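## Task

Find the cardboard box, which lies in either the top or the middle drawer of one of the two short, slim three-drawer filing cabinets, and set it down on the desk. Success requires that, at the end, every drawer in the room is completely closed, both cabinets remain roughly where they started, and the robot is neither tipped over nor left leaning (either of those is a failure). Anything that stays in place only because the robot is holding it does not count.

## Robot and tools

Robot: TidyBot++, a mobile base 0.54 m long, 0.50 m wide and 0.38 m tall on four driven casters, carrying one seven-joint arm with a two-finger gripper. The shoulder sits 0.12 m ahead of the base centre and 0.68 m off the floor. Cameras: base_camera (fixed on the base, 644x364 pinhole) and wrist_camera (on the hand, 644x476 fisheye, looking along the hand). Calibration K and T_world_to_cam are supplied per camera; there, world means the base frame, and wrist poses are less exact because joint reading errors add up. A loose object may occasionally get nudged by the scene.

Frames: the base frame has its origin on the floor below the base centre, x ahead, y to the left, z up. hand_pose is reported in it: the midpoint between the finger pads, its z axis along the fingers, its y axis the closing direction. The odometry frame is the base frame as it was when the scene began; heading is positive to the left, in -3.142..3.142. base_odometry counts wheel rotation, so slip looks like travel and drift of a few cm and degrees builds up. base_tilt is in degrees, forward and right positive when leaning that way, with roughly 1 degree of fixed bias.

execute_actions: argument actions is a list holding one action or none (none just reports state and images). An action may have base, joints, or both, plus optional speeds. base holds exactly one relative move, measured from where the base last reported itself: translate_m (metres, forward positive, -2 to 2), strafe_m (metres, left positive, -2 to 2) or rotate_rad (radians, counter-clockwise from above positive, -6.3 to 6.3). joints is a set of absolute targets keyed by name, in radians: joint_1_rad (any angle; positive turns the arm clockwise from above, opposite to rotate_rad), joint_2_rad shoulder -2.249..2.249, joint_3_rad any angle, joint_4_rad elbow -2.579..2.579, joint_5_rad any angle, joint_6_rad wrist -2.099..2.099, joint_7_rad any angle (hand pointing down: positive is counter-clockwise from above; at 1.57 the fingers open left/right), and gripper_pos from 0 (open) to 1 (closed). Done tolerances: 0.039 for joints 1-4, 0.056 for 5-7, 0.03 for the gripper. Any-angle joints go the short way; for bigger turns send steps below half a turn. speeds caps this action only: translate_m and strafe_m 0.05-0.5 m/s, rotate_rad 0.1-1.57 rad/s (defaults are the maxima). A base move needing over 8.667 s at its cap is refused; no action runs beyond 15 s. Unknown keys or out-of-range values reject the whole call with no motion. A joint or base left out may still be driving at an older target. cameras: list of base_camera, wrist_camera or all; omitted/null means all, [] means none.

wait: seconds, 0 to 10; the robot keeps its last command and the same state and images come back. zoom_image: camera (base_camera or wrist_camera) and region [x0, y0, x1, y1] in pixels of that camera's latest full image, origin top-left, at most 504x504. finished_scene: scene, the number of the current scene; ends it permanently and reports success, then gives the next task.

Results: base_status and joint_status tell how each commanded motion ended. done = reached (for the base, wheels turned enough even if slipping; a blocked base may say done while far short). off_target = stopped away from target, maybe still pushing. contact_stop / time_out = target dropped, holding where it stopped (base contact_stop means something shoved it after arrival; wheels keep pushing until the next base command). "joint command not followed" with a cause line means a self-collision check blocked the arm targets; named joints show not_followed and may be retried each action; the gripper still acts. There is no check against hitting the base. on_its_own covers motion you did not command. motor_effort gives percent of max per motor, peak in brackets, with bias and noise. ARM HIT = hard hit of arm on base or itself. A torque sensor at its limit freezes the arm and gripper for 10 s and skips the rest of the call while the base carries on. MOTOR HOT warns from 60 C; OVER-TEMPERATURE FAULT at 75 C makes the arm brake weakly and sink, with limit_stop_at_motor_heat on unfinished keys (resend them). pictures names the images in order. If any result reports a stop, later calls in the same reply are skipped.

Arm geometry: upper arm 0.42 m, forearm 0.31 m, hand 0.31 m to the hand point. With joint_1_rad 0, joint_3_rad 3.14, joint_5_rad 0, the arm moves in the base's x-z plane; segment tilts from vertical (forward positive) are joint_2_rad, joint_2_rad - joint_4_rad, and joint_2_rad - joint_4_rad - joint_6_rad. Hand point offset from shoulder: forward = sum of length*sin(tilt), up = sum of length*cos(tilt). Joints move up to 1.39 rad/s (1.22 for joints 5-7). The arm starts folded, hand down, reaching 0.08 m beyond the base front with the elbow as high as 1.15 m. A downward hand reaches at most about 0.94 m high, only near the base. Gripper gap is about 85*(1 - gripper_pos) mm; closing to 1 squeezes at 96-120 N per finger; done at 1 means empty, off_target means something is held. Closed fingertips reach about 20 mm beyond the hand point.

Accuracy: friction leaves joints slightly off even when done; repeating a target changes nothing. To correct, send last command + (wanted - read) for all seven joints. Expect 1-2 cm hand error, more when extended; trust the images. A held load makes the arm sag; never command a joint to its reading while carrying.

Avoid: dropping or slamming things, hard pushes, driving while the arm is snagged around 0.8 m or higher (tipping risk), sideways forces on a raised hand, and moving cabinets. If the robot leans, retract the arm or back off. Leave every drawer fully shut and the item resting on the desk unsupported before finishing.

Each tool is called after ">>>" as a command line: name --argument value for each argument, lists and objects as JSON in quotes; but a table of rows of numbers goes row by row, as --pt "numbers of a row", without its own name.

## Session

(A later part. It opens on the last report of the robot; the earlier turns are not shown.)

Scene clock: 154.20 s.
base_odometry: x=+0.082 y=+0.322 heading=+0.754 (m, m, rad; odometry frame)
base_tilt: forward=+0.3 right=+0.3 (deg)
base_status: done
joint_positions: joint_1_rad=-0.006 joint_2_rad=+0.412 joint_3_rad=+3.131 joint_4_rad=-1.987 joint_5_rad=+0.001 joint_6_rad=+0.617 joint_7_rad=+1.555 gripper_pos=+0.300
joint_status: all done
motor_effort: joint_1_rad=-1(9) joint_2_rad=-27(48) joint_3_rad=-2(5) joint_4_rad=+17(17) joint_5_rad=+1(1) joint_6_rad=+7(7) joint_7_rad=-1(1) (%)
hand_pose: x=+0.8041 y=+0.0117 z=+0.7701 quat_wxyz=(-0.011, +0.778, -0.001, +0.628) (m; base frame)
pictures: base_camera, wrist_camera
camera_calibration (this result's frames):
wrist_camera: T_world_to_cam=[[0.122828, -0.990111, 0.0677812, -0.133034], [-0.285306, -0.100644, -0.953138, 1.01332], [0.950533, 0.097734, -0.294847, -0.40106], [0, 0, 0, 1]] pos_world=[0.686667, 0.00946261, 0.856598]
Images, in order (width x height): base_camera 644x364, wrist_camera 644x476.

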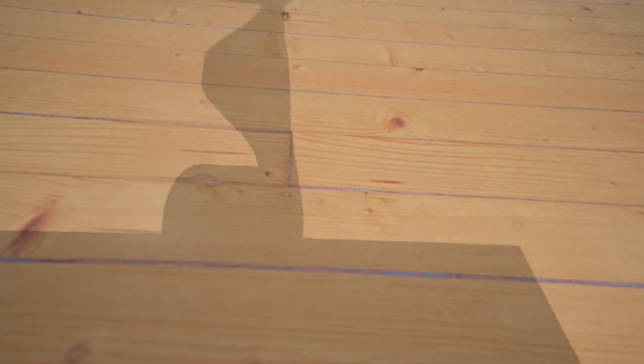

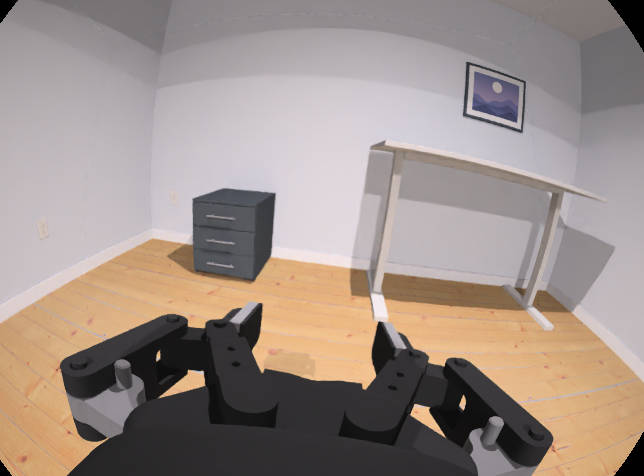

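>>> execute_actions --actions '[{"base":{"strafe_m":0.73},"joints":{"joint_2_rad":1.28,"joint_4_rad":-1.35,"joint_6_rad":0.77}}]' --cameras '[]'

>>> execute_actions --actions '[{"base":{"translate_m":1.0}}]'

Scene clock: 165.47 s.
base_odometry: x=-0.419 y=+0.853 heading=+0.755 (m, m, rad; odometry frame)
base_tilt: forward=+0.3 right=+0.3 (deg)
base_status: done
joint_positions: joint_1_rad=-0.004 joint_2_rad=+1.271 joint_3_rad=+3.137 joint_4_rad=-1.365 joint_5_rad=+0.001 joint_6_rad=+0.736 joint_7_rad=+1.555 gripper_pos=+0.300
joint_status: all done
motor_effort: joint_1_rad=-1(2) joint_2_rad=-41(44) joint_3_rad=-2(4) joint_4_rad=+14(18) joint_5_rad=+1(1) joint_6_rad=+7(7) joint_7_rad=-1(1) (%)
hand_pose: x=+0.9679 y=+0.0067 z=+0.4306 quat_wxyz=(-0.008, +0.813, -0.005, +0.582) (m; base frame)
pictures: none
No camera images: the call's "cameras" was empty. Leave "cameras" out to get every camera's image.

Scene clock: 168.80 s.
base_odometry: x=+0.309 y=+1.539 heading=+0.755 (m, m, rad; odometry frame)
base_tilt: forward=+0.2 right=+0.3 (deg)
base_status: done
joint_positions: joint_1_rad=-0.003 joint_2_rad=+1.271 joint_3_rad=+3.137 joint_4_rad=-1.358 joint_5_rad=+0.001 joint_6_rad=+0.738 joint_7_rad=+1.555 gripper_pos=+0.300
joint_status: not commanded
motor_effort: joint_1_rad=+0(2) joint_2_rad=-43(44) joint_3_rad=-2(3) joint_4_rad=+14(15) joint_5_rad=+1(1) joint_6_rad=+7(7) joint_7_rad=-1(1) (%)
hand_pose: x=+0.9706 y=+0.0064 z=+0.4341 quat_wxyz=(-0.008, +0.811, -0.005, +0.585) (m; base frame)
pictures: base_camera, wrist_camera
camera_calibration (this result's frames):
wrist_camera: T_world_to_cam=[[0.119347, -0.991298, 0.055543, -0.12717], [-0.387709, -0.0980331, -0.916554, 0.823516], [0.914023, 0.0878533, -0.396035, -0.578448], [0, 0, 0, 1]] pos_world=[0.863176, 0.00548691, 0.532775]
Images, in order (width x height): base_camera 644x364, wrist_camera 644x476.

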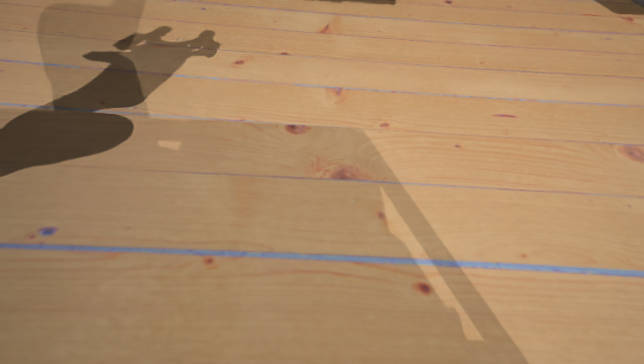

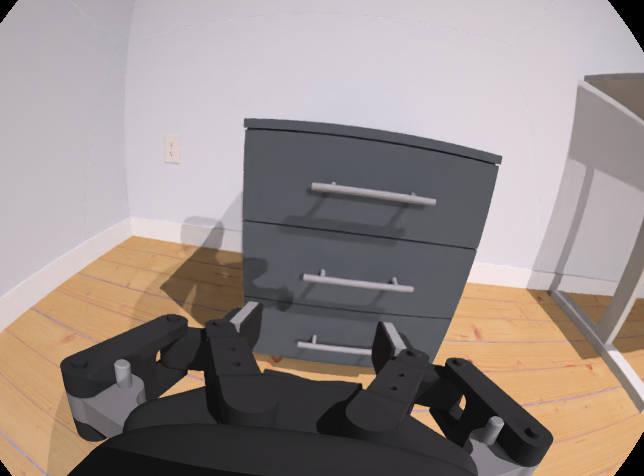

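>>> execute_actions --actions '[{"base":{"translate_m":0.28},"joints":{"joint_7_rad":0.0,"joint_1_rad":0.04}}]' --cameras '["wrist_camera"]'

Scene clock: 174.87 s.
base_odometry: x=+0.513 y=+1.732 heading=+0.756 (m, m, rad; odometry frame)
base_tilt: forward=+0.2 right=+0.3 (deg)
base_status: done
joint_positions: joint_1_rad=+0.030 joint_2_rad=+1.271 joint_3_rad=+3.137 joint_4_rad=-1.354 joint_5_rad=+0.001 joint_6_rad=+0.738 joint_7_rad=+0.000 gripper_pos=+0.300
joint_status: all done
motor_effort: joint_1_rad=-1(2) joint_2_rad=-42(44) joint_3_rad=-2(3) joint_4_rad=+14(15) joint_5_rad=+1(0) joint_6_rad=+7(7) joint_7_rad=-1(1) (%)
hand_pose: x=+0.9717 y=-0.0222 z=+0.4359 quat_wxyz=(-0.410, +0.564, -0.581, +0.420) (m; base frame)
pictures: wrist_camera
camera_calibration (this result's frames):
wrist_camera: T_world_to_cam=[[-0.225892, -0.0983745, -0.969172, 0.646153], [-0.0837784, 0.993164, -0.0812829, 0.187579], [0.970543, 0.0628346, -0.232589, -0.703002], [0, 0, 0, 1]] pos_world=[0.84397, -0.0785591, 0.47797]
Images, in order (width x height): wrist_camera 644x476.

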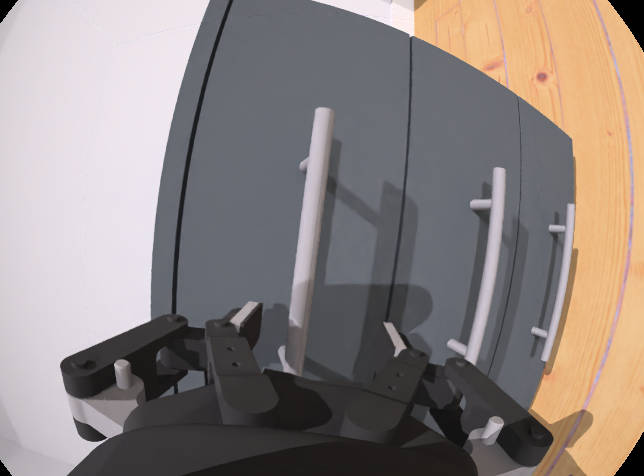

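>>> execute_actions --actions '[{"base":{"translate_m":0.03},"joints":{"joint_1_rad":0.08},"speeds":{"translate_m":0.06}}]' --cameras '["wrist_camera"]'

Scene clock: 182.23 s.
base_odometry: x=+0.535 y=+1.752 heading=+0.756 (m, m, rad; odometry frame)
base_tilt: forward=+0.3 right=+0.3 (deg)
base_status: done
joint_positions: joint_1_rad=+0.080 joint_2_rad=+1.271 joint_3_rad=+3.139 joint_4_rad=-1.354 joint_5_rad=+0.001 joint_6_rad=+0.738 joint_7_rad=+0.000 gripper_pos=+0.300
joint_status: all done
motor_effort: joint_1_rad=-1(2) joint_2_rad=-42(44) joint_3_rad=-2(3) joint_4_rad=+14(15) joint_5_rad=+1(0) joint_6_rad=+7(6) joint_7_rad=-1(1) (%)
hand_pose: x=+0.9695 y=-0.0657 z=+0.4359 quat_wxyz=(-0.399, +0.549, -0.595, +0.431) (m; base frame)
pictures: wrist_camera
camera_calibration (this result's frames):
wrist_camera: T_world_to_cam=[[-0.230511, -0.0889077, -0.969, 0.646453], [-0.033502, 0.995952, -0.083411, 0.183036], [0.972493, 0.0132363, -0.232556, -0.703294], [0, 0, 0, 1]] pos_world=[0.839095, -0.115512, 0.478125]
Images, in order (width x height): wrist_camera 644x476.

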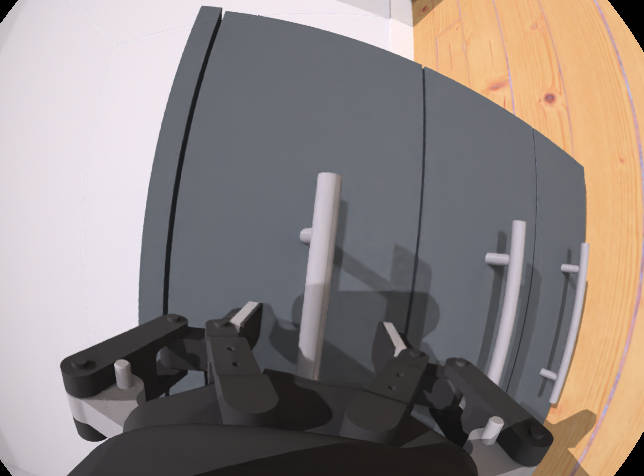

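>>> execute_actions --actions '[{"base":{"translate_m":0.012},"speeds":{"translate_m":0.05}}]' --cameras '[]'

>>> execute_actions --actions '[{"joints":{"gripper_pos":0.89}}]' --cameras '["wrist_camera"]'

Scene clock: 187.33 s.
base_odometry: x=+0.543 y=+1.761 heading=+0.757 (m, m, rad; odometry frame)
base_tilt: forward=+0.2 right=+0.2 (deg)
base_status: done
joint_positions: joint_1_rad=+0.082 joint_2_rad=+1.274 joint_3_rad=+3.139 joint_4_rad=-1.369 joint_5_rad=+0.001 joint_6_rad=+0.743 joint_7_rad=+0.000 gripper_pos=+0.300
joint_status: not commanded
motor_effort: joint_1_rad=-1(3) joint_2_rad=-41(46) joint_3_rad=-2(4) joint_4_rad=+17(26) joint_5_rad=+1(2) joint_6_rad=+6(8) joint_7_rad=-1(1) (%)
hand_pose: x=+0.9638 y=-0.0666 z=+0.4285 quat_wxyz=(-0.395, +0.551, -0.598, +0.427) (m; base frame)
pictures: none
No camera images: the call's "cameras" was empty. Leave "cameras" out to get every camera's image.

Scene clock: 202.33 s.
base_odometry: x=+0.543 y=+1.760 heading=+0.757 (m, m, rad; odometry frame)
base_tilt: forward=+0.2 right=+0.2 (deg)
base_status: not commanded
joint_positions: joint_1_rad=+0.082 joint_2_rad=+1.269 joint_3_rad=+3.139 joint_4_rad=-1.368 joint_5_rad=+0.001 joint_6_rad=+0.756 joint_7_rad=+0.000 gripper_pos=+0.881
joint_status: all done
motor_effort: joint_1_rad=-1(2) joint_2_rad=-44(45) joint_3_rad=-3(4) joint_4_rad=+13(21) joint_5_rad=+0(0) joint_6_rad=+8(8) joint_7_rad=-2(2) (%)
hand_pose: x=+0.9664 y=-0.0670 z=+0.4363 quat_wxyz=(-0.400, +0.548, -0.594, +0.433) (m; base frame)
pictures: wrist_camera
camera_calibration (this result's frames):
wrist_camera: T_world_to_cam=[[-0.225339, -0.0889123, -0.970215, 0.641535], [-0.0312453, 0.995974, -0.084016, 0.182322], [0.973779, 0.0113825, -0.22721, -0.703786], [0, 0, 0, 1]] pos_world=[0.835592, -0.116537, 0.477837]
Images, in order (width x height): wrist_camera 644x476.

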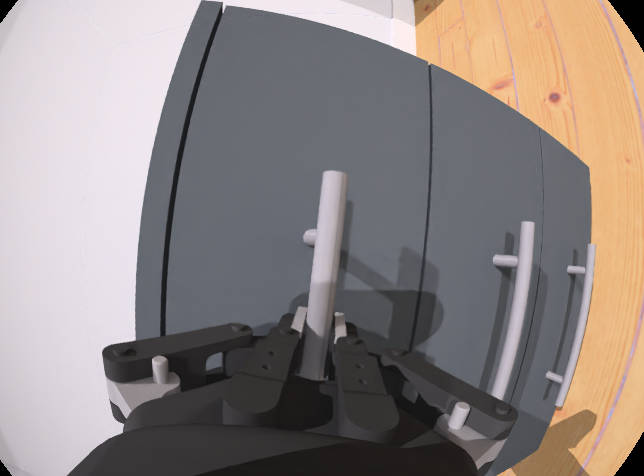

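>>> execute_actions --actions '[{"base":{"translate_m":-0.27},"joints":{"gripper_pos":0.905},"speeds":{"translate_m":0.11}}]' --cameras '["wrist_camera"]'

>>> execute_actions --actions '[{"joints":{"gripper_pos":0.4}}]' --cameras '[]'

>>> execute_actions --actions '[{"base":{"translate_m":-0.1}}]' --cameras '[]'

>>> execute_actions --actions '[{"joints":{"joint_2_rad":0.95,"joint_4_rad":-0.6,"joint_6_rad":-0.95,"joint_7_rad":1.57,"gripper_pos":0}}]' --cameras '["wrist_camera"]'

Scene clock: 213.23 s.
base_odometry: x=+0.347 y=+1.575 heading=+0.757 (m, m, rad; odometry frame)
base_tilt: forward=+0.2 right=+0.2 (deg)
base_status: done
joint_positions: joint_1_rad=+0.080 joint_2_rad=+1.283 joint_3_rad=+3.141 joint_4_rad=-1.344 joint_5_rad=+0.001 joint_6_rad=+0.756 joint_7_rad=+0.000 gripper_pos=+0.889
joint_status: all done
motor_effort: joint_1_rad=-2(2) joint_2_rad=-42(47) joint_3_rad=-4(5) joint_4_rad=+13(20) joint_5_rad=+1(1) joint_6_rad=+6(10) joint_7_rad=-3(2) (%)
hand_pose: x=+0.9720 y=-0.0664 z=+0.4358 quat_wxyz=(-0.403, +0.546, -0.591, +0.436) (m; base frame)
pictures: wrist_camera
camera_calibration (this result's frames):
wrist_camera: T_world_to_cam=[[-0.214741, -0.0910988, -0.972413, 0.632851], [-0.031796, 0.995765, -0.0862648, 0.183394], [0.976153, 0.0123942, -0.216728, -0.716207], [0, 0, 0, 1]] pos_world=[0.840859, -0.116088, 0.47599]
Images, in order (width x height): wrist_camera 644x476.

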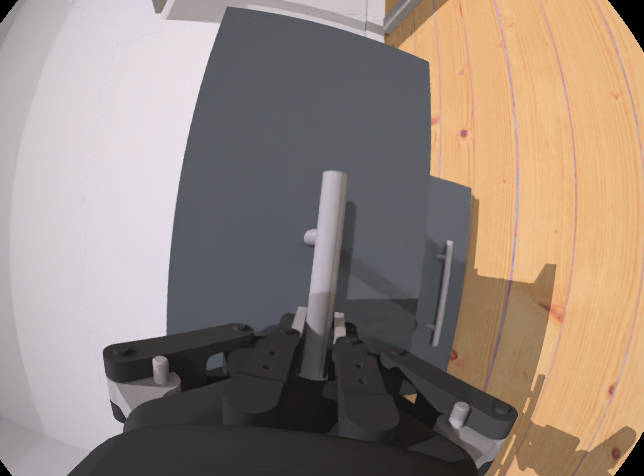

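Scene clock: 214.07 s.
base_odometry: x=+0.347 y=+1.575 heading=+0.757 (m, m, rad; odometry frame)
base_tilt: forward=+0.3 right=+0.3 (deg)
base_status: not commanded
joint_positions: joint_1_rad=+0.080 joint_2_rad=+1.283 joint_3_rad=+3.141 joint_4_rad=-1.348 joint_5_rad=+0.001 joint_6_rad=+0.756 joint_7_rad=+0.000 gripper_pos=+0.400
joint_status: all done
motor_effort: joint_1_rad=-1(2) joint_2_rad=-43(46) joint_3_rad=-2(4) joint_4_rad=+14(17) joint_5_rad=+1(1) joint_6_rad=+7(8) joint_7_rad=+0(3) (%)
hand_pose: x=+0.9705 y=-0.0663 z=+0.4339 quat_wxyz=(-0.402, +0.547, -0.592, +0.435) (m; base frame)
pictures: none
No camera images: the call's "cameras" was empty. Leave "cameras" out to get every camera's image.

Scene clock: 215.30 s.
base_odometry: x=+0.274 y=+1.506 heading=+0.757 (m, m, rad; odometry frame)
base_tilt: forward=+0.2 right=+0.2 (deg)
base_status: done
joint_positions: joint_1_rad=+0.080 joint_2_rad=+1.283 joint_3_rad=+3.141 joint_4_rad=-1.349 joint_5_rad=+0.001 joint_6_rad=+0.756 joint_7_rad=+0.000 gripper_pos=+0.400
joint_status: not commanded
motor_effort: joint_1_rad=+0(2) joint_2_rad=-42(44) joint_3_rad=-2(3) joint_4_rad=+14(15) joint_5_rad=+1(1) joint_6_rad=+7(7) joint_7_rad=+0(1) (%)
hand_pose: x=+0.9702 y=-0.0663 z=+0.4335 quat_wxyz=(-0.402, +0.547, -0.592, +0.434) (m; base frame)
pictures: none
No camera images: the call's "cameras" was empty. Leave "cameras" out to get every camera's image.

Scene clock: 217.53 s.
base_odometry: x=+0.274 y=+1.506 heading=+0.757 (m, m, rad; odometry frame)
base_tilt: forward=+0.2 right=+0.3 (deg)
base_status: not commanded
joint_positions: joint_1_rad=+0.080 joint_2_rad=+0.953 joint_3_rad=+3.141 joint_4_rad=-0.606 joint_5_rad=+0.001 joint_6_rad=-0.918 joint_7_rad=+1.553 gripper_pos=+0.000
joint_status: all done
motor_effort: joint_1_rad=-1(1) joint_2_rad=-43(46) joint_3_rad=-2(2) joint_4_rad=+21(21) joint_5_rad=+1(1) joint_6_rad=+4(8) joint_7_rad=-1(0) (%)
hand_pose: x=+0.9655 y=-0.0663 z=+0.6841 quat_wxyz=(+0.010, +0.944, -0.046, +0.326) (m; base frame)
pictures: wrist_camera
camera_calibration (this result's frames):
wrist_camera: T_world_to_cam=[[0.0470189, -0.998784, -0.0148128, -0.0951182], [-0.835518, -0.0311971, -0.548576, 1.22866], [0.547447, 0.0381698, -0.835969, 0.183207], [0, 0, 0, 1]] pos_world=[0.930746, -0.0636648, 0.825761]
Images, in order (width x height): wrist_camera 644x476.

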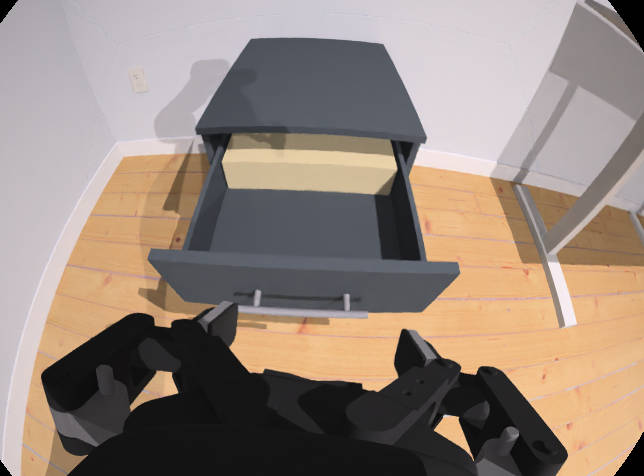

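>>> execute_actions --actions '[{"joints":{"joint_2_rad":1.18,"joint_4_rad":-1.38,"joint_6_rad":0.65,"gripper_pos":1}}]' --cameras '["wrist_camera"]'

>>> execute_actions --actions '[{"base":{"translate_m":0.375},"speeds":{"translate_m":0.11}}]' --cameras '["wrist_camera"]'

Scene clock: 231.10 s.
base_odometry: x=+0.274 y=+1.506 heading=+0.757 (m, m, rad; odometry frame)
base_tilt: forward=+0.2 right=+0.3 (deg)
base_status: not commanded
joint_positions: joint_1_rad=+0.080 joint_2_rad=+1.166 joint_3_rad=+3.141 joint_4_rad=-1.370 joint_5_rad=+0.001 joint_6_rad=+0.618 joint_7_rad=+1.553 gripper_pos=+0.999
joint_status: all done
motor_effort: joint_1_rad=-1(1) joint_2_rad=-42(47) joint_3_rad=-2(2) joint_4_rad=+16(21) joint_5_rad=+1(1) joint_6_rad=+7(7) joint_7_rad=-1(1) (%)
hand_pose: x=+0.9750 y=-0.0666 z=+0.4837 quat_wxyz=(+0.017, +0.817, -0.040, +0.574) (m; base frame)
pictures: wrist_camera
camera_calibration (this result's frames):
wrist_camera: T_world_to_cam=[[0.0363184, -0.997878, 0.0540407, -0.121654], [-0.41799, -0.0642874, -0.906174, 0.890353], [0.907725, 0.0103224, -0.419438, -0.544136], [0, 0, 0, 1]] pos_world=[0.870503, -0.0585411, 0.585158]
Images, in order (width x height): wrist_camera 644x476.

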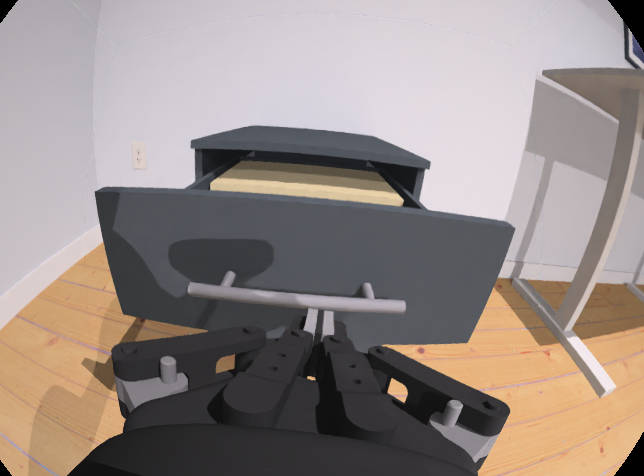

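Scene clock: 235.37 s.
base_odometry: x=+0.546 y=+1.764 heading=+0.757 (m, m, rad; odometry frame)
base_tilt: forward=+0.3 right=+0.2 (deg)
base_status: done
joint_positions: joint_1_rad=+0.081 joint_2_rad=+1.171 joint_3_rad=+3.141 joint_4_rad=-1.394 joint_5_rad=+0.001 joint_6_rad=+0.620 joint_7_rad=+1.553 gripper_pos=+0.999
joint_status: not commanded
motor_effort: joint_1_rad=-1(3) joint_2_rad=-43(46) joint_3_rad=-2(4) joint_4_rad=+18(31) joint_5_rad=+1(1) joint_6_rad=+8(9) joint_7_rad=+0(0) (%)
hand_pose: x=+0.9652 y=-0.0663 z=+0.4682 quat_wxyz=(+0.017, +0.825, -0.040, +0.563) (m; base frame)
pictures: wrist_camera
camera_calibration (this result's frames):
wrist_camera: T_world_to_cam=[[0.0372926, -0.998014, 0.0507755, -0.119525], [-0.443155, -0.0620579, -0.894294, 0.891117], [0.895669, 0.0108492, -0.444589, -0.518293], [0, 0, 0, 1]] pos_world=[0.863579, -0.0583633, 0.572562]
Images, in order (width x height): wrist_camera 644x476.

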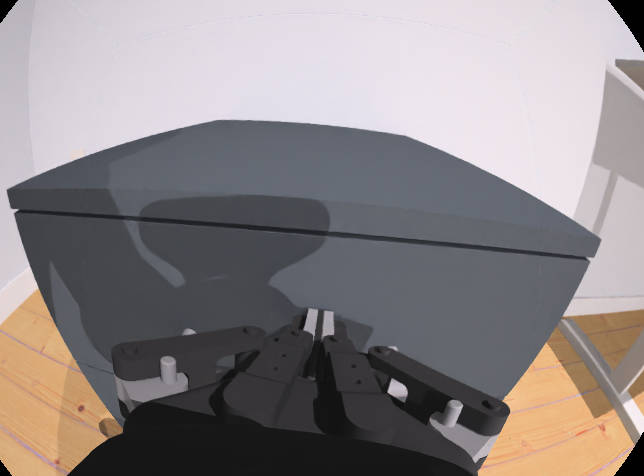

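Closed. Now the middle drawer.

>>> execute_actions --actions '[{"base":{"translate_m":-0.1}}]' --cameras '[]'

>>> execute_actions --actions '[{"joints":{"joint_1_rad":0.06,"joint_2_rad":1.545,"joint_4_rad":-1.05,"joint_6_rad":0.54,"joint_7_rad":0,"gripper_pos":0.4}}]' --cameras '["wrist_camera"]'

Scene clock: 241.00 s.
base_odometry: x=+0.474 y=+1.695 heading=+0.757 (m, m, rad; odometry frame)
base_tilt: forward=+0.2 right=+0.2 (deg)
base_status: done
joint_positions: joint_1_rad=+0.081 joint_2_rad=+1.171 joint_3_rad=+3.141 joint_4_rad=-1.383 joint_5_rad=+0.001 joint_6_rad=+0.620 joint_7_rad=+1.553 gripper_pos=+0.999
joint_status: not commanded
motor_effort: joint_1_rad=+0(2) joint_2_rad=-41(44) joint_3_rad=-2(3) joint_4_rad=+14(16) joint_5_rad=+1(0) joint_6_rad=+7(7) joint_7_rad=+0(1) (%)
hand_pose: x=+0.9690 y=-0.0666 z=+0.4727 quat_wxyz=(+0.017, +0.823, -0.040, +0.567) (m; base frame)
pictures: none
No camera images: the call's "cameras" was empty. Leave "cameras" out to get every camera's image.

Scene clock: 243.17 s.
base_odometry: x=+0.474 y=+1.695 heading=+0.757 (m, m, rad; odometry frame)
base_tilt: forward=+0.3 right=+0.2 (deg)
base_status: not commanded
joint_positions: joint_1_rad=+0.070 joint_2_rad=+1.538 joint_3_rad=+3.141 joint_4_rad=-1.061 joint_5_rad=+0.001 joint_6_rad=+0.571 joint_7_rad=+0.008 gripper_pos=+0.400
joint_status: all done
motor_effort: joint_1_rad=+0(0) joint_2_rad=-44(46) joint_3_rad=-2(2) joint_4_rad=+14(15) joint_5_rad=+1(1) joint_6_rad=+6(6) joint_7_rad=-1(2) (%)
hand_pose: x=+0.9793 y=-0.0586 z=+0.2893 quat_wxyz=(-0.359, +0.581, -0.619, +0.388) (m; base frame)
pictures: wrist_camera
camera_calibration (this result's frames):
wrist_camera: T_world_to_cam=[[-0.363152, -0.0902425, -0.927349, 0.625064], [-0.0568193, 0.995591, -0.0746326, 0.184361], [0.929996, 0.0255884, -0.366678, -0.665836], [0, 0, 0, 1]] pos_world=[0.856693, -0.110103, 0.349265]
Images, in order (width x height): wrist_camera 644x476.

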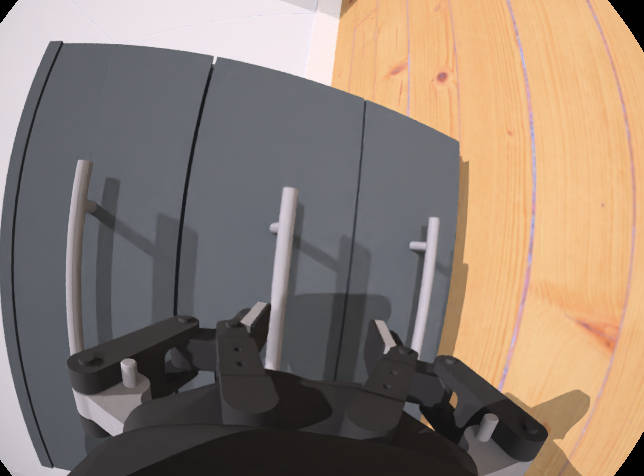

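>>> execute_actions --actions '[{"base":{"translate_m":0.075},"speeds":{"translate_m":0.08}}]' --cameras '["wrist_camera"]'

Scene clock: 248.00 s.
base_odometry: x=+0.528 y=+1.747 heading=+0.758 (m, m, rad; odometry frame)
base_tilt: forward=+0.3 right=+0.3 (deg)
base_status: done
joint_positions: joint_1_rad=+0.068 joint_2_rad=+1.538 joint_3_rad=+3.141 joint_4_rad=-1.059 joint_5_rad=+0.001 joint_6_rad=+0.571 joint_7_rad=+0.008 gripper_pos=+0.400
joint_status: not commanded
motor_effort: joint_1_rad=+0(2) joint_2_rad=-43(45) joint_3_rad=-2(2) joint_4_rad=+14(15) joint_5_rad=+1(1) joint_6_rad=+6(6) joint_7_rad=-1(1) (%)
hand_pose: x=+0.9802 y=-0.0564 z=+0.2900 quat_wxyz=(-0.360, +0.582, -0.617, +0.388) (m; base frame)
pictures: wrist_camera
camera_calibration (this result's frames):
wrist_camera: T_world_to_cam=[[-0.361361, -0.0913063, -0.927945, 0.624582], [-0.059323, 0.995429, -0.0748449, 0.184759], [0.930537, 0.0280024, -0.365126, -0.667341], [0, 0, 0, 1]] pos_world=[0.857645, -0.108199, 0.349742]
Images, in order (width x height): wrist_camera 644x476.

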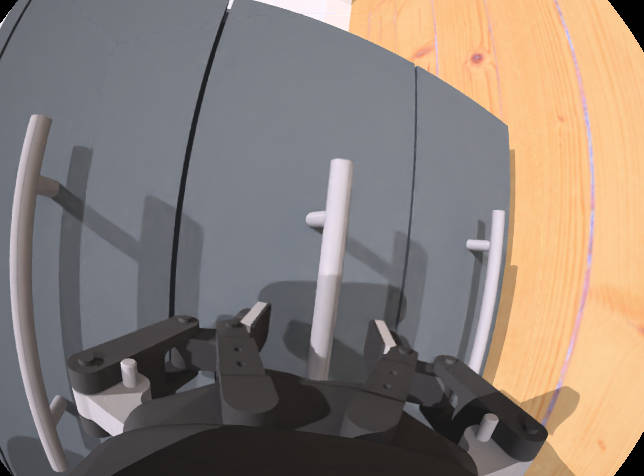

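>>> execute_actions --actions '[{"base":{"translate_m":0.008},"joints":{"gripper_pos":0.905},"speeds":{"translate_m":0.05}}]' --cameras '[]'

>>> execute_actions --actions '[{"base":{"translate_m":-0.29},"speeds":{"translate_m":0.11}}]' --cameras '["wrist_camera"]'

Scene clock: 252.40 s.
base_odometry: x=+0.534 y=+1.752 heading=+0.758 (m, m, rad; odometry frame)
base_tilt: forward=+0.3 right=+0.2 (deg)
base_status: done
joint_positions: joint_1_rad=+0.067 joint_2_rad=+1.542 joint_3_rad=+3.141 joint_4_rad=-1.058 joint_5_rad=+0.001 joint_6_rad=+0.563 joint_7_rad=+0.008 gripper_pos=+0.891
joint_status: all done
motor_effort: joint_1_rad=+0(2) joint_2_rad=-46(49) joint_3_rad=-3(3) joint_4_rad=+17(20) joint_5_rad=-1(1) joint_6_rad=+8(11) joint_7_rad=-2(2) (%)
hand_pose: x=+0.9778 y=-0.0559 z=+0.2844 quat_wxyz=(-0.357, +0.584, -0.619, +0.384) (m; base frame)
pictures: none
No camera images: the call's "cameras" was empty. Leave "cameras" out to get every camera's image.

Scene clock: 255.60 s.
base_odometry: x=+0.323 y=+1.553 heading=+0.758 (m, m, rad; odometry frame)
base_tilt: forward=+0.2 right=+0.3 (deg)
base_status: done
joint_positions: joint_1_rad=+0.065 joint_2_rad=+1.547 joint_3_rad=+3.143 joint_4_rad=-1.047 joint_5_rad=+0.001 joint_6_rad=+0.558 joint_7_rad=+0.008 gripper_pos=+0.891
joint_status: not commanded
motor_effort: joint_1_rad=-3(4) joint_2_rad=-45(50) joint_3_rad=-5(5) joint_4_rad=+15(17) joint_5_rad=+1(1) joint_6_rad=+7(9) joint_7_rad=-2(2) (%)
hand_pose: x=+0.9799 y=-0.0551 z=+0.2842 quat_wxyz=(-0.357, +0.585, -0.618, +0.385) (m; base frame)
pictures: wrist_camera
camera_calibration (this result's frames):
wrist_camera: T_world_to_cam=[[-0.370001, -0.0934432, -0.92432, 0.626451], [-0.0624171, 0.995181, -0.0756216, 0.186243], [0.926932, 0.0297134, -0.37405, -0.663047], [0, 0, 0, 1]] pos_world=[0.858012, -0.107107, 0.345112]
Images, in order (width x height): wrist_camera 644x476.

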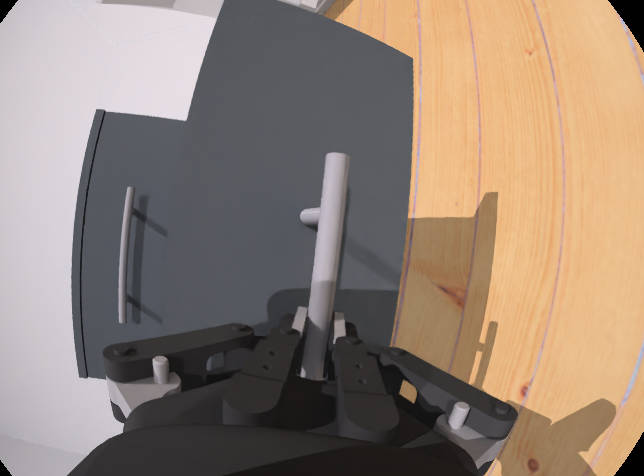

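>>> execute_actions --actions '[{"joints":{"gripper_pos":0.4}}]' --cameras '[]'

>>> execute_actions --actions '[{"base":{"translate_m":-0.1}}]' --cameras '[]'

>>> execute_actions --actions '[{"joints":{"joint_2_rad":1.15,"joint_4_rad":-0.5,"joint_6_rad":-0.9,"joint_7_rad":1.57,"gripper_pos":0}}]' --cameras '["wrist_camera"]'

Scene clock: 261.40 s.
base_odometry: x=+0.323 y=+1.553 heading=+0.758 (m, m, rad; odometry frame)
base_tilt: forward=+0.2 right=+0.3 (deg)
base_status: not commanded
joint_positions: joint_1_rad=+0.062 joint_2_rad=+1.547 joint_3_rad=+3.143 joint_4_rad=-1.047 joint_5_rad=+0.001 joint_6_rad=+0.558 joint_7_rad=+0.008 gripper_pos=+0.400
joint_status: all done
motor_effort: joint_1_rad=-1(3) joint_2_rad=-44(46) joint_3_rad=-2(5) joint_4_rad=+14(14) joint_5_rad=+1(1) joint_6_rad=+7(7) joint_7_rad=-1(2) (%)
hand_pose: x=+0.9801 y=-0.0524 z=+0.2842 quat_wxyz=(-0.358, +0.586, -0.617, +0.384) (m; base frame)
pictures: none
No camera images: the call's "cameras" was empty. Leave "cameras" out to get every camera's image.

Scene clock: 262.63 s.
base_odometry: x=+0.250 y=+1.484 heading=+0.758 (m, m, rad; odometry frame)
base_tilt: forward=+0.2 right=+0.2 (deg)
base_status: done
joint_positions: joint_1_rad=+0.062 joint_2_rad=+1.547 joint_3_rad=+3.143 joint_4_rad=-1.049 joint_5_rad=+0.001 joint_6_rad=+0.558 joint_7_rad=+0.008 gripper_pos=+0.400
joint_status: not commanded
motor_effort: joint_1_rad=+0(1) joint_2_rad=-44(45) joint_3_rad=-2(3) joint_4_rad=+13(16) joint_5_rad=+1(1) joint_6_rad=+6(7) joint_7_rad=-1(0) (%)
hand_pose: x=+0.9794 y=-0.0523 z=+0.2835 quat_wxyz=(-0.358, +0.586, -0.618, +0.384) (m; base frame)
pictures: none
No camera images: the call's "cameras" was empty. Leave "cameras" out to get every camera's image.

Scene clock: 264.67 s.
base_odometry: x=+0.250 y=+1.484 heading=+0.758 (m, m, rad; odometry frame)
base_tilt: forward=+0.2 right=+0.3 (deg)
base_status: not commanded
joint_positions: joint_1_rad=+0.062 joint_2_rad=+1.150 joint_3_rad=+3.143 joint_4_rad=-0.506 joint_5_rad=+0.001 joint_6_rad=-0.869 joint_7_rad=+1.555 gripper_pos=+0.000
joint_status: all done
motor_effort: joint_1_rad=-1(0) joint_2_rad=-47(49) joint_3_rad=-2(2) joint_4_rad=+20(21) joint_5_rad=+1(1) joint_6_rad=+4(7) joint_7_rad=-1(1) (%)
hand_pose: x=+0.9947 y=-0.0537 z=+0.5732 quat_wxyz=(+0.008, +0.952, -0.037, +0.304) (m; base frame)
pictures: wrist_camera
camera_calibration (this result's frames):
wrist_camera: T_world_to_cam=[[0.0649211, -0.997729, -0.017922, -0.101489], [-0.859666, -0.0467996, -0.508708, 1.19296], [0.506715, 0.0484328, -0.860752, 0.129265], [0, 0, 0, 1]] pos_world=[0.966632, -0.0516898, 0.716313]
Images, in order (width x height): wrist_camera 644x476.

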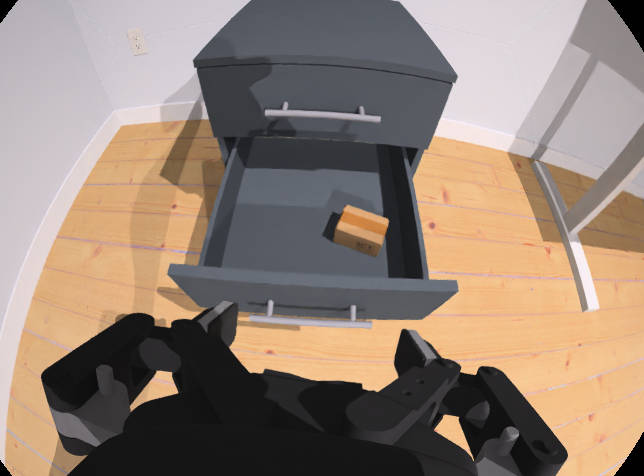

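>>> execute_actions --actions '[{"base":{"translate_m":0.52},"joints":{"joint_1_rad":0.2,"joint_2_rad":0.965,"joint_4_rad":-1.1,"joint_6_rad":-1.09},"speeds":{"translate_m":0.3}}]' --cameras '["wrist_camera"]'

Scene clock: 272.50 s.
base_odometry: x=+0.628 y=+1.842 heading=+0.759 (m, m, rad; odometry frame)
base_tilt: forward=+0.2 right=+0.2 (deg)
base_status: done
joint_positions: joint_1_rad=+0.191 joint_2_rad=+0.984 joint_3_rad=+3.143 joint_4_rad=-1.088 joint_5_rad=+0.001 joint_6_rad=-1.058 joint_7_rad=+1.555 gripper_pos=+0.000
joint_status: all done
motor_effort: joint_1_rad=-1(2) joint_2_rad=-40(47) joint_3_rad=-2(3) joint_4_rad=+16(21) joint_5_rad=+1(1) joint_6_rad=-1(4) joint_7_rad=-1(1) (%)
hand_pose: x=+0.7373 y=-0.1191 z=+0.4525 quat_wxyz=(+0.001, +0.995, -0.104, +0.006) (m; base frame)
pictures: wrist_camera
camera_calibration (this result's frames):
wrist_camera: T_world_to_cam=[[-0.0971456, -0.991475, -0.086837, -0.000802088], [-0.993473, 0.0913597, 0.0682972, 0.761196], [-0.0597816, 0.092905, -0.993879, 0.642241], [0, 0, 0, 1]] pos_world=[0.794544, -0.130005, 0.586253]
Images, in order (width x height): wrist_camera 644x476.

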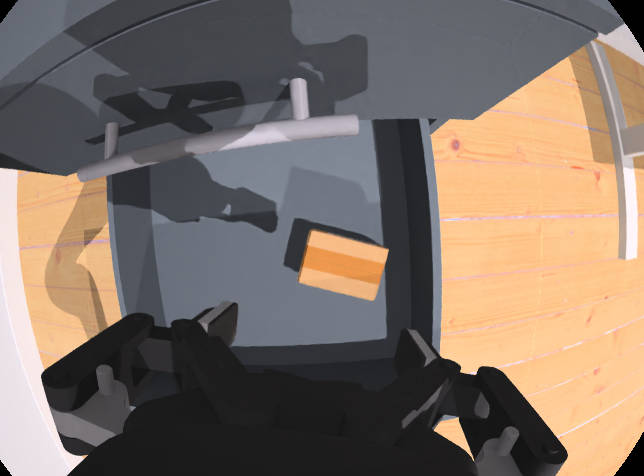

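>>> execute_actions --actions '[{"joints":{"joint_1_rad":0.22,"joint_7_rad":3.0,"joint_2_rad":1.275,"joint_4_rad":-0.98,"joint_6_rad":-0.86}}]' --cameras '["wrist_camera"]'

Scene clock: 285.87 s.
base_odometry: x=+0.628 y=+1.842 heading=+0.759 (m, m, rad; odometry frame)
base_tilt: forward=+0.3 right=+0.2 (deg)
base_status: not commanded
joint_positions: joint_1_rad=+0.209 joint_2_rad=+1.268 joint_3_rad=+3.143 joint_4_rad=-0.992 joint_5_rad=+0.001 joint_6_rad=-0.892 joint_7_rad=+2.993 gripper_pos=+0.000
joint_status: all done
motor_effort: joint_1_rad=-1(1) joint_2_rad=-41(43) joint_3_rad=-2(2) joint_4_rad=+13(15) joint_5_rad=+1(0) joint_6_rad=-1(0) joint_7_rad=-1(1) (%)
hand_pose: x=+0.7459 y=-0.1326 z=+0.2963 quat_wxyz=(-0.003, +0.821, +0.570, -0.004) (m; base frame)
pictures: wrist_camera
camera_calibration (this result's frames):
wrist_camera: T_world_to_cam=[[0.96434, -0.244948, -0.100243, -0.715724], [-0.237379, -0.967975, 0.081703, 0.073262], [-0.117046, -0.0549939, -0.991603, 0.511114], [0, 0, 0, 1]] pos_world=[0.767416, -0.0762915, 0.42909]
Images, in order (width x height): wrist_camera 644x476.

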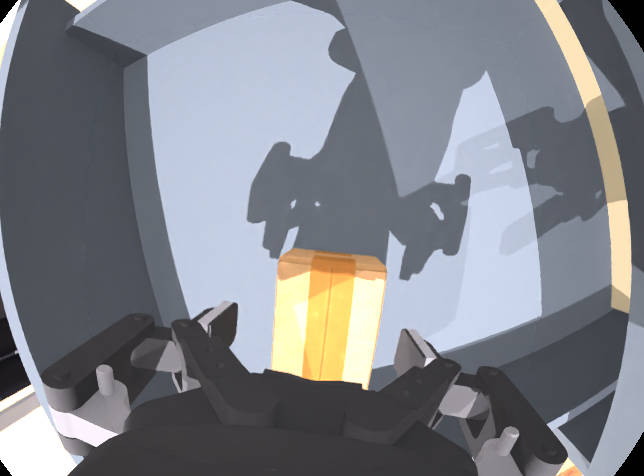

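>>> execute_actions --actions '[{"joints":{"joint_2_rad":1.383,"joint_4_rad":-0.89,"joint_6_rad":-0.83}}]' --cameras '["wrist_camera"]'

>>> execute_actions --actions '[{"joints":{"gripper_pos":0.37}}]' --cameras '["wrist_camera"]'

Scene clock: 296.43 s.
base_odometry: x=+0.628 y=+1.842 heading=+0.759 (m, m, rad; odometry frame)
base_tilt: forward=+0.2 right=+0.2 (deg)
base_status: not commanded
joint_positions: joint_1_rad=+0.209 joint_2_rad=+1.378 joint_3_rad=+3.143 joint_4_rad=-0.900 joint_5_rad=+0.001 joint_6_rad=-0.863 joint_7_rad=+2.993 gripper_pos=+0.000
joint_status: all done
motor_effort: joint_1_rad=-1(0) joint_2_rad=-42(46) joint_3_rad=-2(2) joint_4_rad=+13(15) joint_5_rad=+1(1) joint_6_rad=+0(1) joint_7_rad=-1(1) (%)
hand_pose: x=+0.7573 y=-0.1350 z=+0.2471 quat_wxyz=(+0.001, +0.821, +0.570, +0.000) (m; base frame)
pictures: wrist_camera
camera_calibration (this result's frames):
wrist_camera: T_world_to_cam=[[0.965502, -0.245061, -0.0880421, -0.73612], [-0.238228, -0.967798, 0.0813257, 0.0784104], [-0.105137, -0.057546, -0.992791, 0.454525], [0, 0, 0, 1]] pos_world=[0.777192, -0.0783528, 0.380063]
Images, in order (width x height): wrist_camera 644x476.

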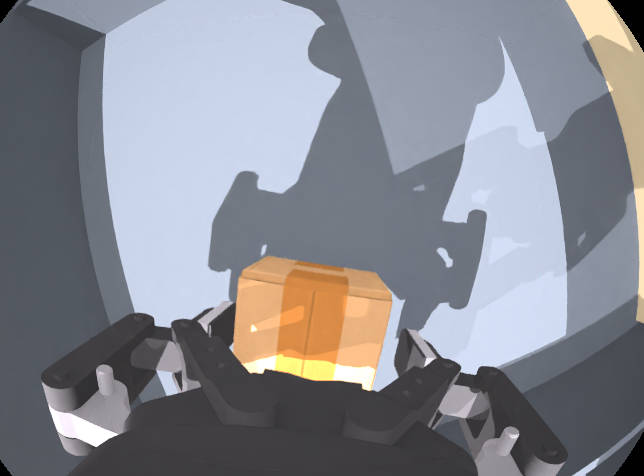

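Scene clock: 297.17 s.
base_odometry: x=+0.628 y=+1.842 heading=+0.759 (m, m, rad; odometry frame)
base_tilt: forward=+0.3 right=+0.3 (deg)
base_status: not commanded
joint_positions: joint_1_rad=+0.209 joint_2_rad=+1.377 joint_3_rad=+3.143 joint_4_rad=-0.900 joint_5_rad=+0.001 joint_6_rad=-0.862 joint_7_rad=+2.993 gripper_pos=+0.348
joint_status: all done
motor_effort: joint_1_rad=+0(1) joint_2_rad=-41(44) joint_3_rad=-2(2) joint_4_rad=+13(14) joint_5_rad=+1(1) joint_6_rad=+0(0) joint_7_rad=+0(1) (%)
hand_pose: x=+0.7579 y=-0.1351 z=+0.2477 quat_wxyz=(+0.002, +0.821, +0.570, +0.000) (m; base frame)
pictures: wrist_camera
camera_calibration (this result's frames):
wrist_camera: T_world_to_cam=[[0.965618, -0.24509, -0.0866722, -0.737103], [-0.238342, -0.967774, 0.0812815, 0.07848], [-0.1038, -0.0578292, -0.992916, 0.454134], [0, 0, 0, 1]] pos_world=[0.777604, -0.0784437, 0.380652]
Images, in order (width x height): wrist_camera 644x476.

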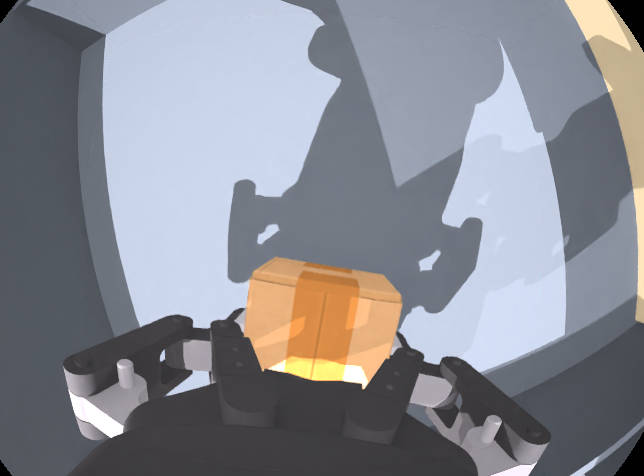

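>>> execute_actions --actions '[{"base":{"translate_m":-0.025},"joints":{"joint_2_rad":0.965,"joint_4_rad":-1.1,"joint_6_rad":-1.09,"gripper_pos":0.38}}]' --cameras '["wrist_camera"]'

>>> execute_actions --actions '[{"base":{"translate_m":-0.27},"joints":{"joint_1_rad":0.07,"joint_7_rad":3.21}}]' --cameras '["wrist_camera"]'

Scene clock: 304.37 s.
base_odometry: x=+0.609 y=+1.825 heading=+0.759 (m, m, rad; odometry frame)
base_tilt: forward=+0.2 right=+0.2 (deg)
base_status: done
joint_positions: joint_1_rad=+0.214 joint_2_rad=+0.969 joint_3_rad=+3.143 joint_4_rad=-1.090 joint_5_rad=+0.001 joint_6_rad=-1.057 joint_7_rad=+2.993 gripper_pos=+0.349
joint_status: gripper_pos off_target (ended at +0.349, target +0.380); the others done
motor_effort: joint_1_rad=-1(2) joint_2_rad=-41(49) joint_3_rad=-2(3) joint_4_rad=+15(16) joint_5_rad=+1(0) joint_6_rad=-1(2) joint_7_rad=-1(1) (%)
hand_pose: x=+0.7370 y=-0.1337 z=+0.4612 quat_wxyz=(+0.010, +0.823, +0.568, +0.008) (m; base frame)
pictures: wrist_camera
camera_calibration (this result's frames):
wrist_camera: T_world_to_cam=[[0.966022, -0.250321, -0.0643483, -0.709377], [-0.244998, -0.966175, 0.0805095, 0.0630392], [-0.082325, -0.0620087, -0.994675, 0.648476], [0, 0, 0, 1]] pos_world=[0.754104, -0.0764541, 0.5943]
Images, in order (width x height): wrist_camera 644x476.

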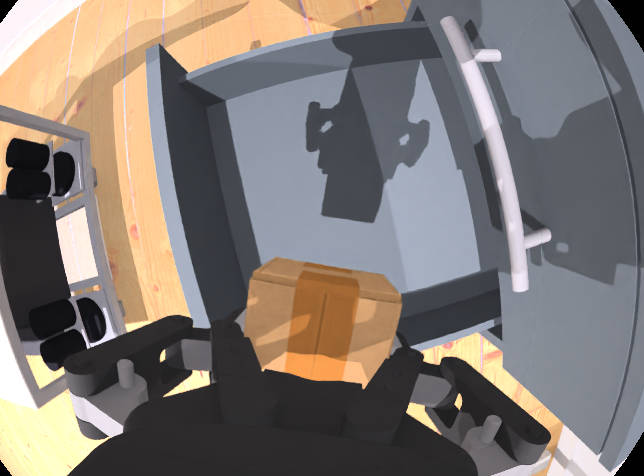

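Scene clock: 306.27 s.
base_odometry: x=+0.413 y=+1.639 heading=+0.759 (m, m, rad; odometry frame)
base_tilt: forward=+0.3 right=+0.2 (deg)
base_status: done
joint_positions: joint_1_rad=+0.069 joint_2_rad=+0.969 joint_3_rad=+3.139 joint_4_rad=-1.097 joint_5_rad=+0.001 joint_6_rad=-1.061 joint_7_rad=+3.191 gripper_pos=+0.349
joint_status: all done
motor_effort: joint_1_rad=-1(5) joint_2_rad=-40(43) joint_3_rad=-2(4) joint_4_rad=+15(17) joint_5_rad=+1(2) joint_6_rad=-1(0) joint_7_rad=-1(1) (%)
hand_pose: x=+0.7455 y=-0.0410 z=+0.4592 quat_wxyz=(+0.005, +0.713, +0.701, +0.005) (m; base frame)
pictures: wrist_camera
camera_calibration (this result's frames):
wrist_camera: T_world_to_cam=[[0.993074, 0.0902976, -0.0751685, -0.695758], [0.0963343, -0.992049, 0.0809844, -0.100987], [-0.0672581, -0.0876648, -0.993877, 0.640266], [0, 0, 0, 1]] pos_world=[0.743731, 0.0187705, 0.592225]
Images, in order (width x height): wrist_camera 644x476.

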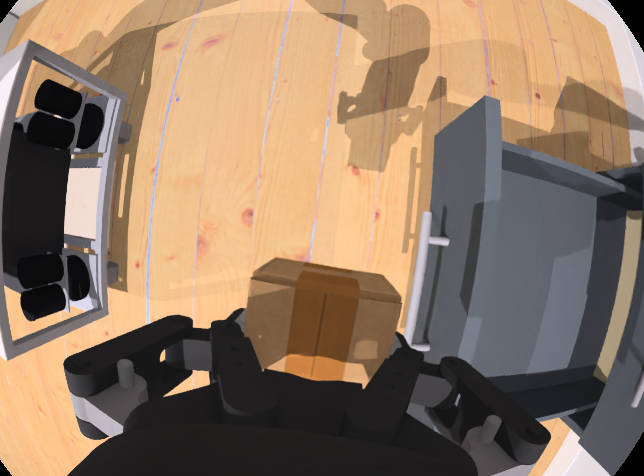

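>>> execute_actions --actions '[{"base":{"translate_m":-0.06},"joints":{"joint_2_rad":1.3,"joint_4_rad":-0.98,"joint_6_rad":-0.61}}]' --cameras '["wrist_camera"]'

>>> execute_actions --actions '[{"base":{"translate_m":0.31},"speeds":{"translate_m":0.11}}]' --cameras '["wrist_camera"]'

Scene clock: 317.47 s.
base_odometry: x=+0.369 y=+1.597 heading=+0.759 (m, m, rad; odometry frame)
base_tilt: forward=+0.1 right=+0.3 (deg)
base_status: done
joint_positions: joint_1_rad=+0.069 joint_2_rad=+1.310 joint_3_rad=+3.139 joint_4_rad=-0.995 joint_5_rad=+0.001 joint_6_rad=-0.645 joint_7_rad=+3.191 gripper_pos=+0.349
joint_status: all done
motor_effort: joint_1_rad=-1(1) joint_2_rad=-44(48) joint_3_rad=-2(3) joint_4_rad=+15(16) joint_5_rad=+0(0) joint_6_rad=+1(2) joint_7_rad=-1(2) (%)
hand_pose: x=+0.8170 y=-0.0458 z=+0.2743 quat_wxyz=(+0.071, +0.710, +0.697, +0.064) (m; base frame)
pictures: wrist_camera
camera_calibration (this result's frames):
wrist_camera: T_world_to_cam=[[0.990891, 0.0896618, 0.100474, -0.826618], [0.0787164, -0.991023, 0.108063, -0.0906338], [0.109261, -0.0991701, -0.989054, 0.314865], [0, 0, 0, 1]] pos_world=[0.79182, 0.0155211, 0.404266]
Images, in order (width x height): wrist_camera 644x476.

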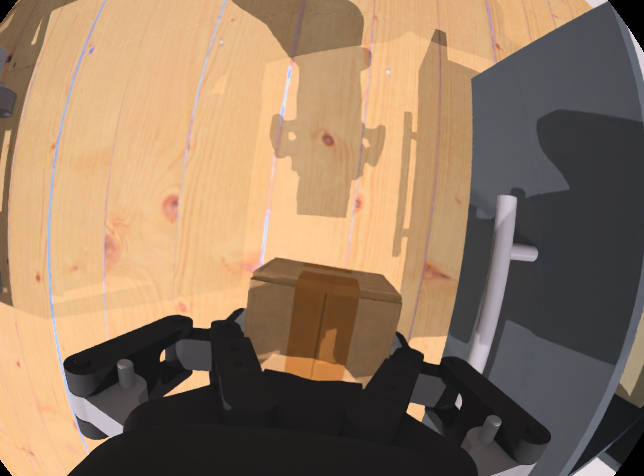

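Scene clock: 320.83 s.
base_odometry: x=+0.594 y=+1.811 heading=+0.760 (m, m, rad; odometry frame)
base_tilt: forward=+0.3 right=+0.2 (deg)
base_status: done
joint_positions: joint_1_rad=+0.069 joint_2_rad=+1.310 joint_3_rad=+3.139 joint_4_rad=-0.988 joint_5_rad=+0.001 joint_6_rad=-0.643 joint_7_rad=+3.191 gripper_pos=+0.350
joint_status: not commanded
motor_effort: joint_1_rad=-1(2) joint_2_rad=-44(47) joint_3_rad=-2(3) joint_4_rad=+15(22) joint_5_rad=+1(0) joint_6_rad=+1(8) joint_7_rad=-1(1) (%)
hand_pose: x=+0.8210 y=-0.0462 z=+0.2763 quat_wxyz=(+0.074, +0.710, +0.697, +0.067) (m; base frame)
pictures: wrist_camera
camera_calibration (this result's frames):
wrist_camera: T_world_to_cam=[[0.990022, 0.0896086, 0.108748, -0.832319], [0.0776892, -0.990969, 0.109292, -0.0909933], [0.117559, -0.0997529, -0.988043, 0.309171], [0, 0, 0, 1]] pos_world=[0.794738, 0.0152521, 0.405932]
Images, in order (width x height): wrist_camera 644x476.

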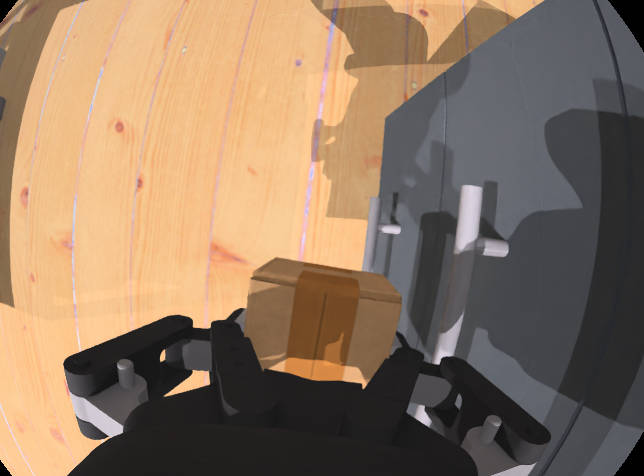

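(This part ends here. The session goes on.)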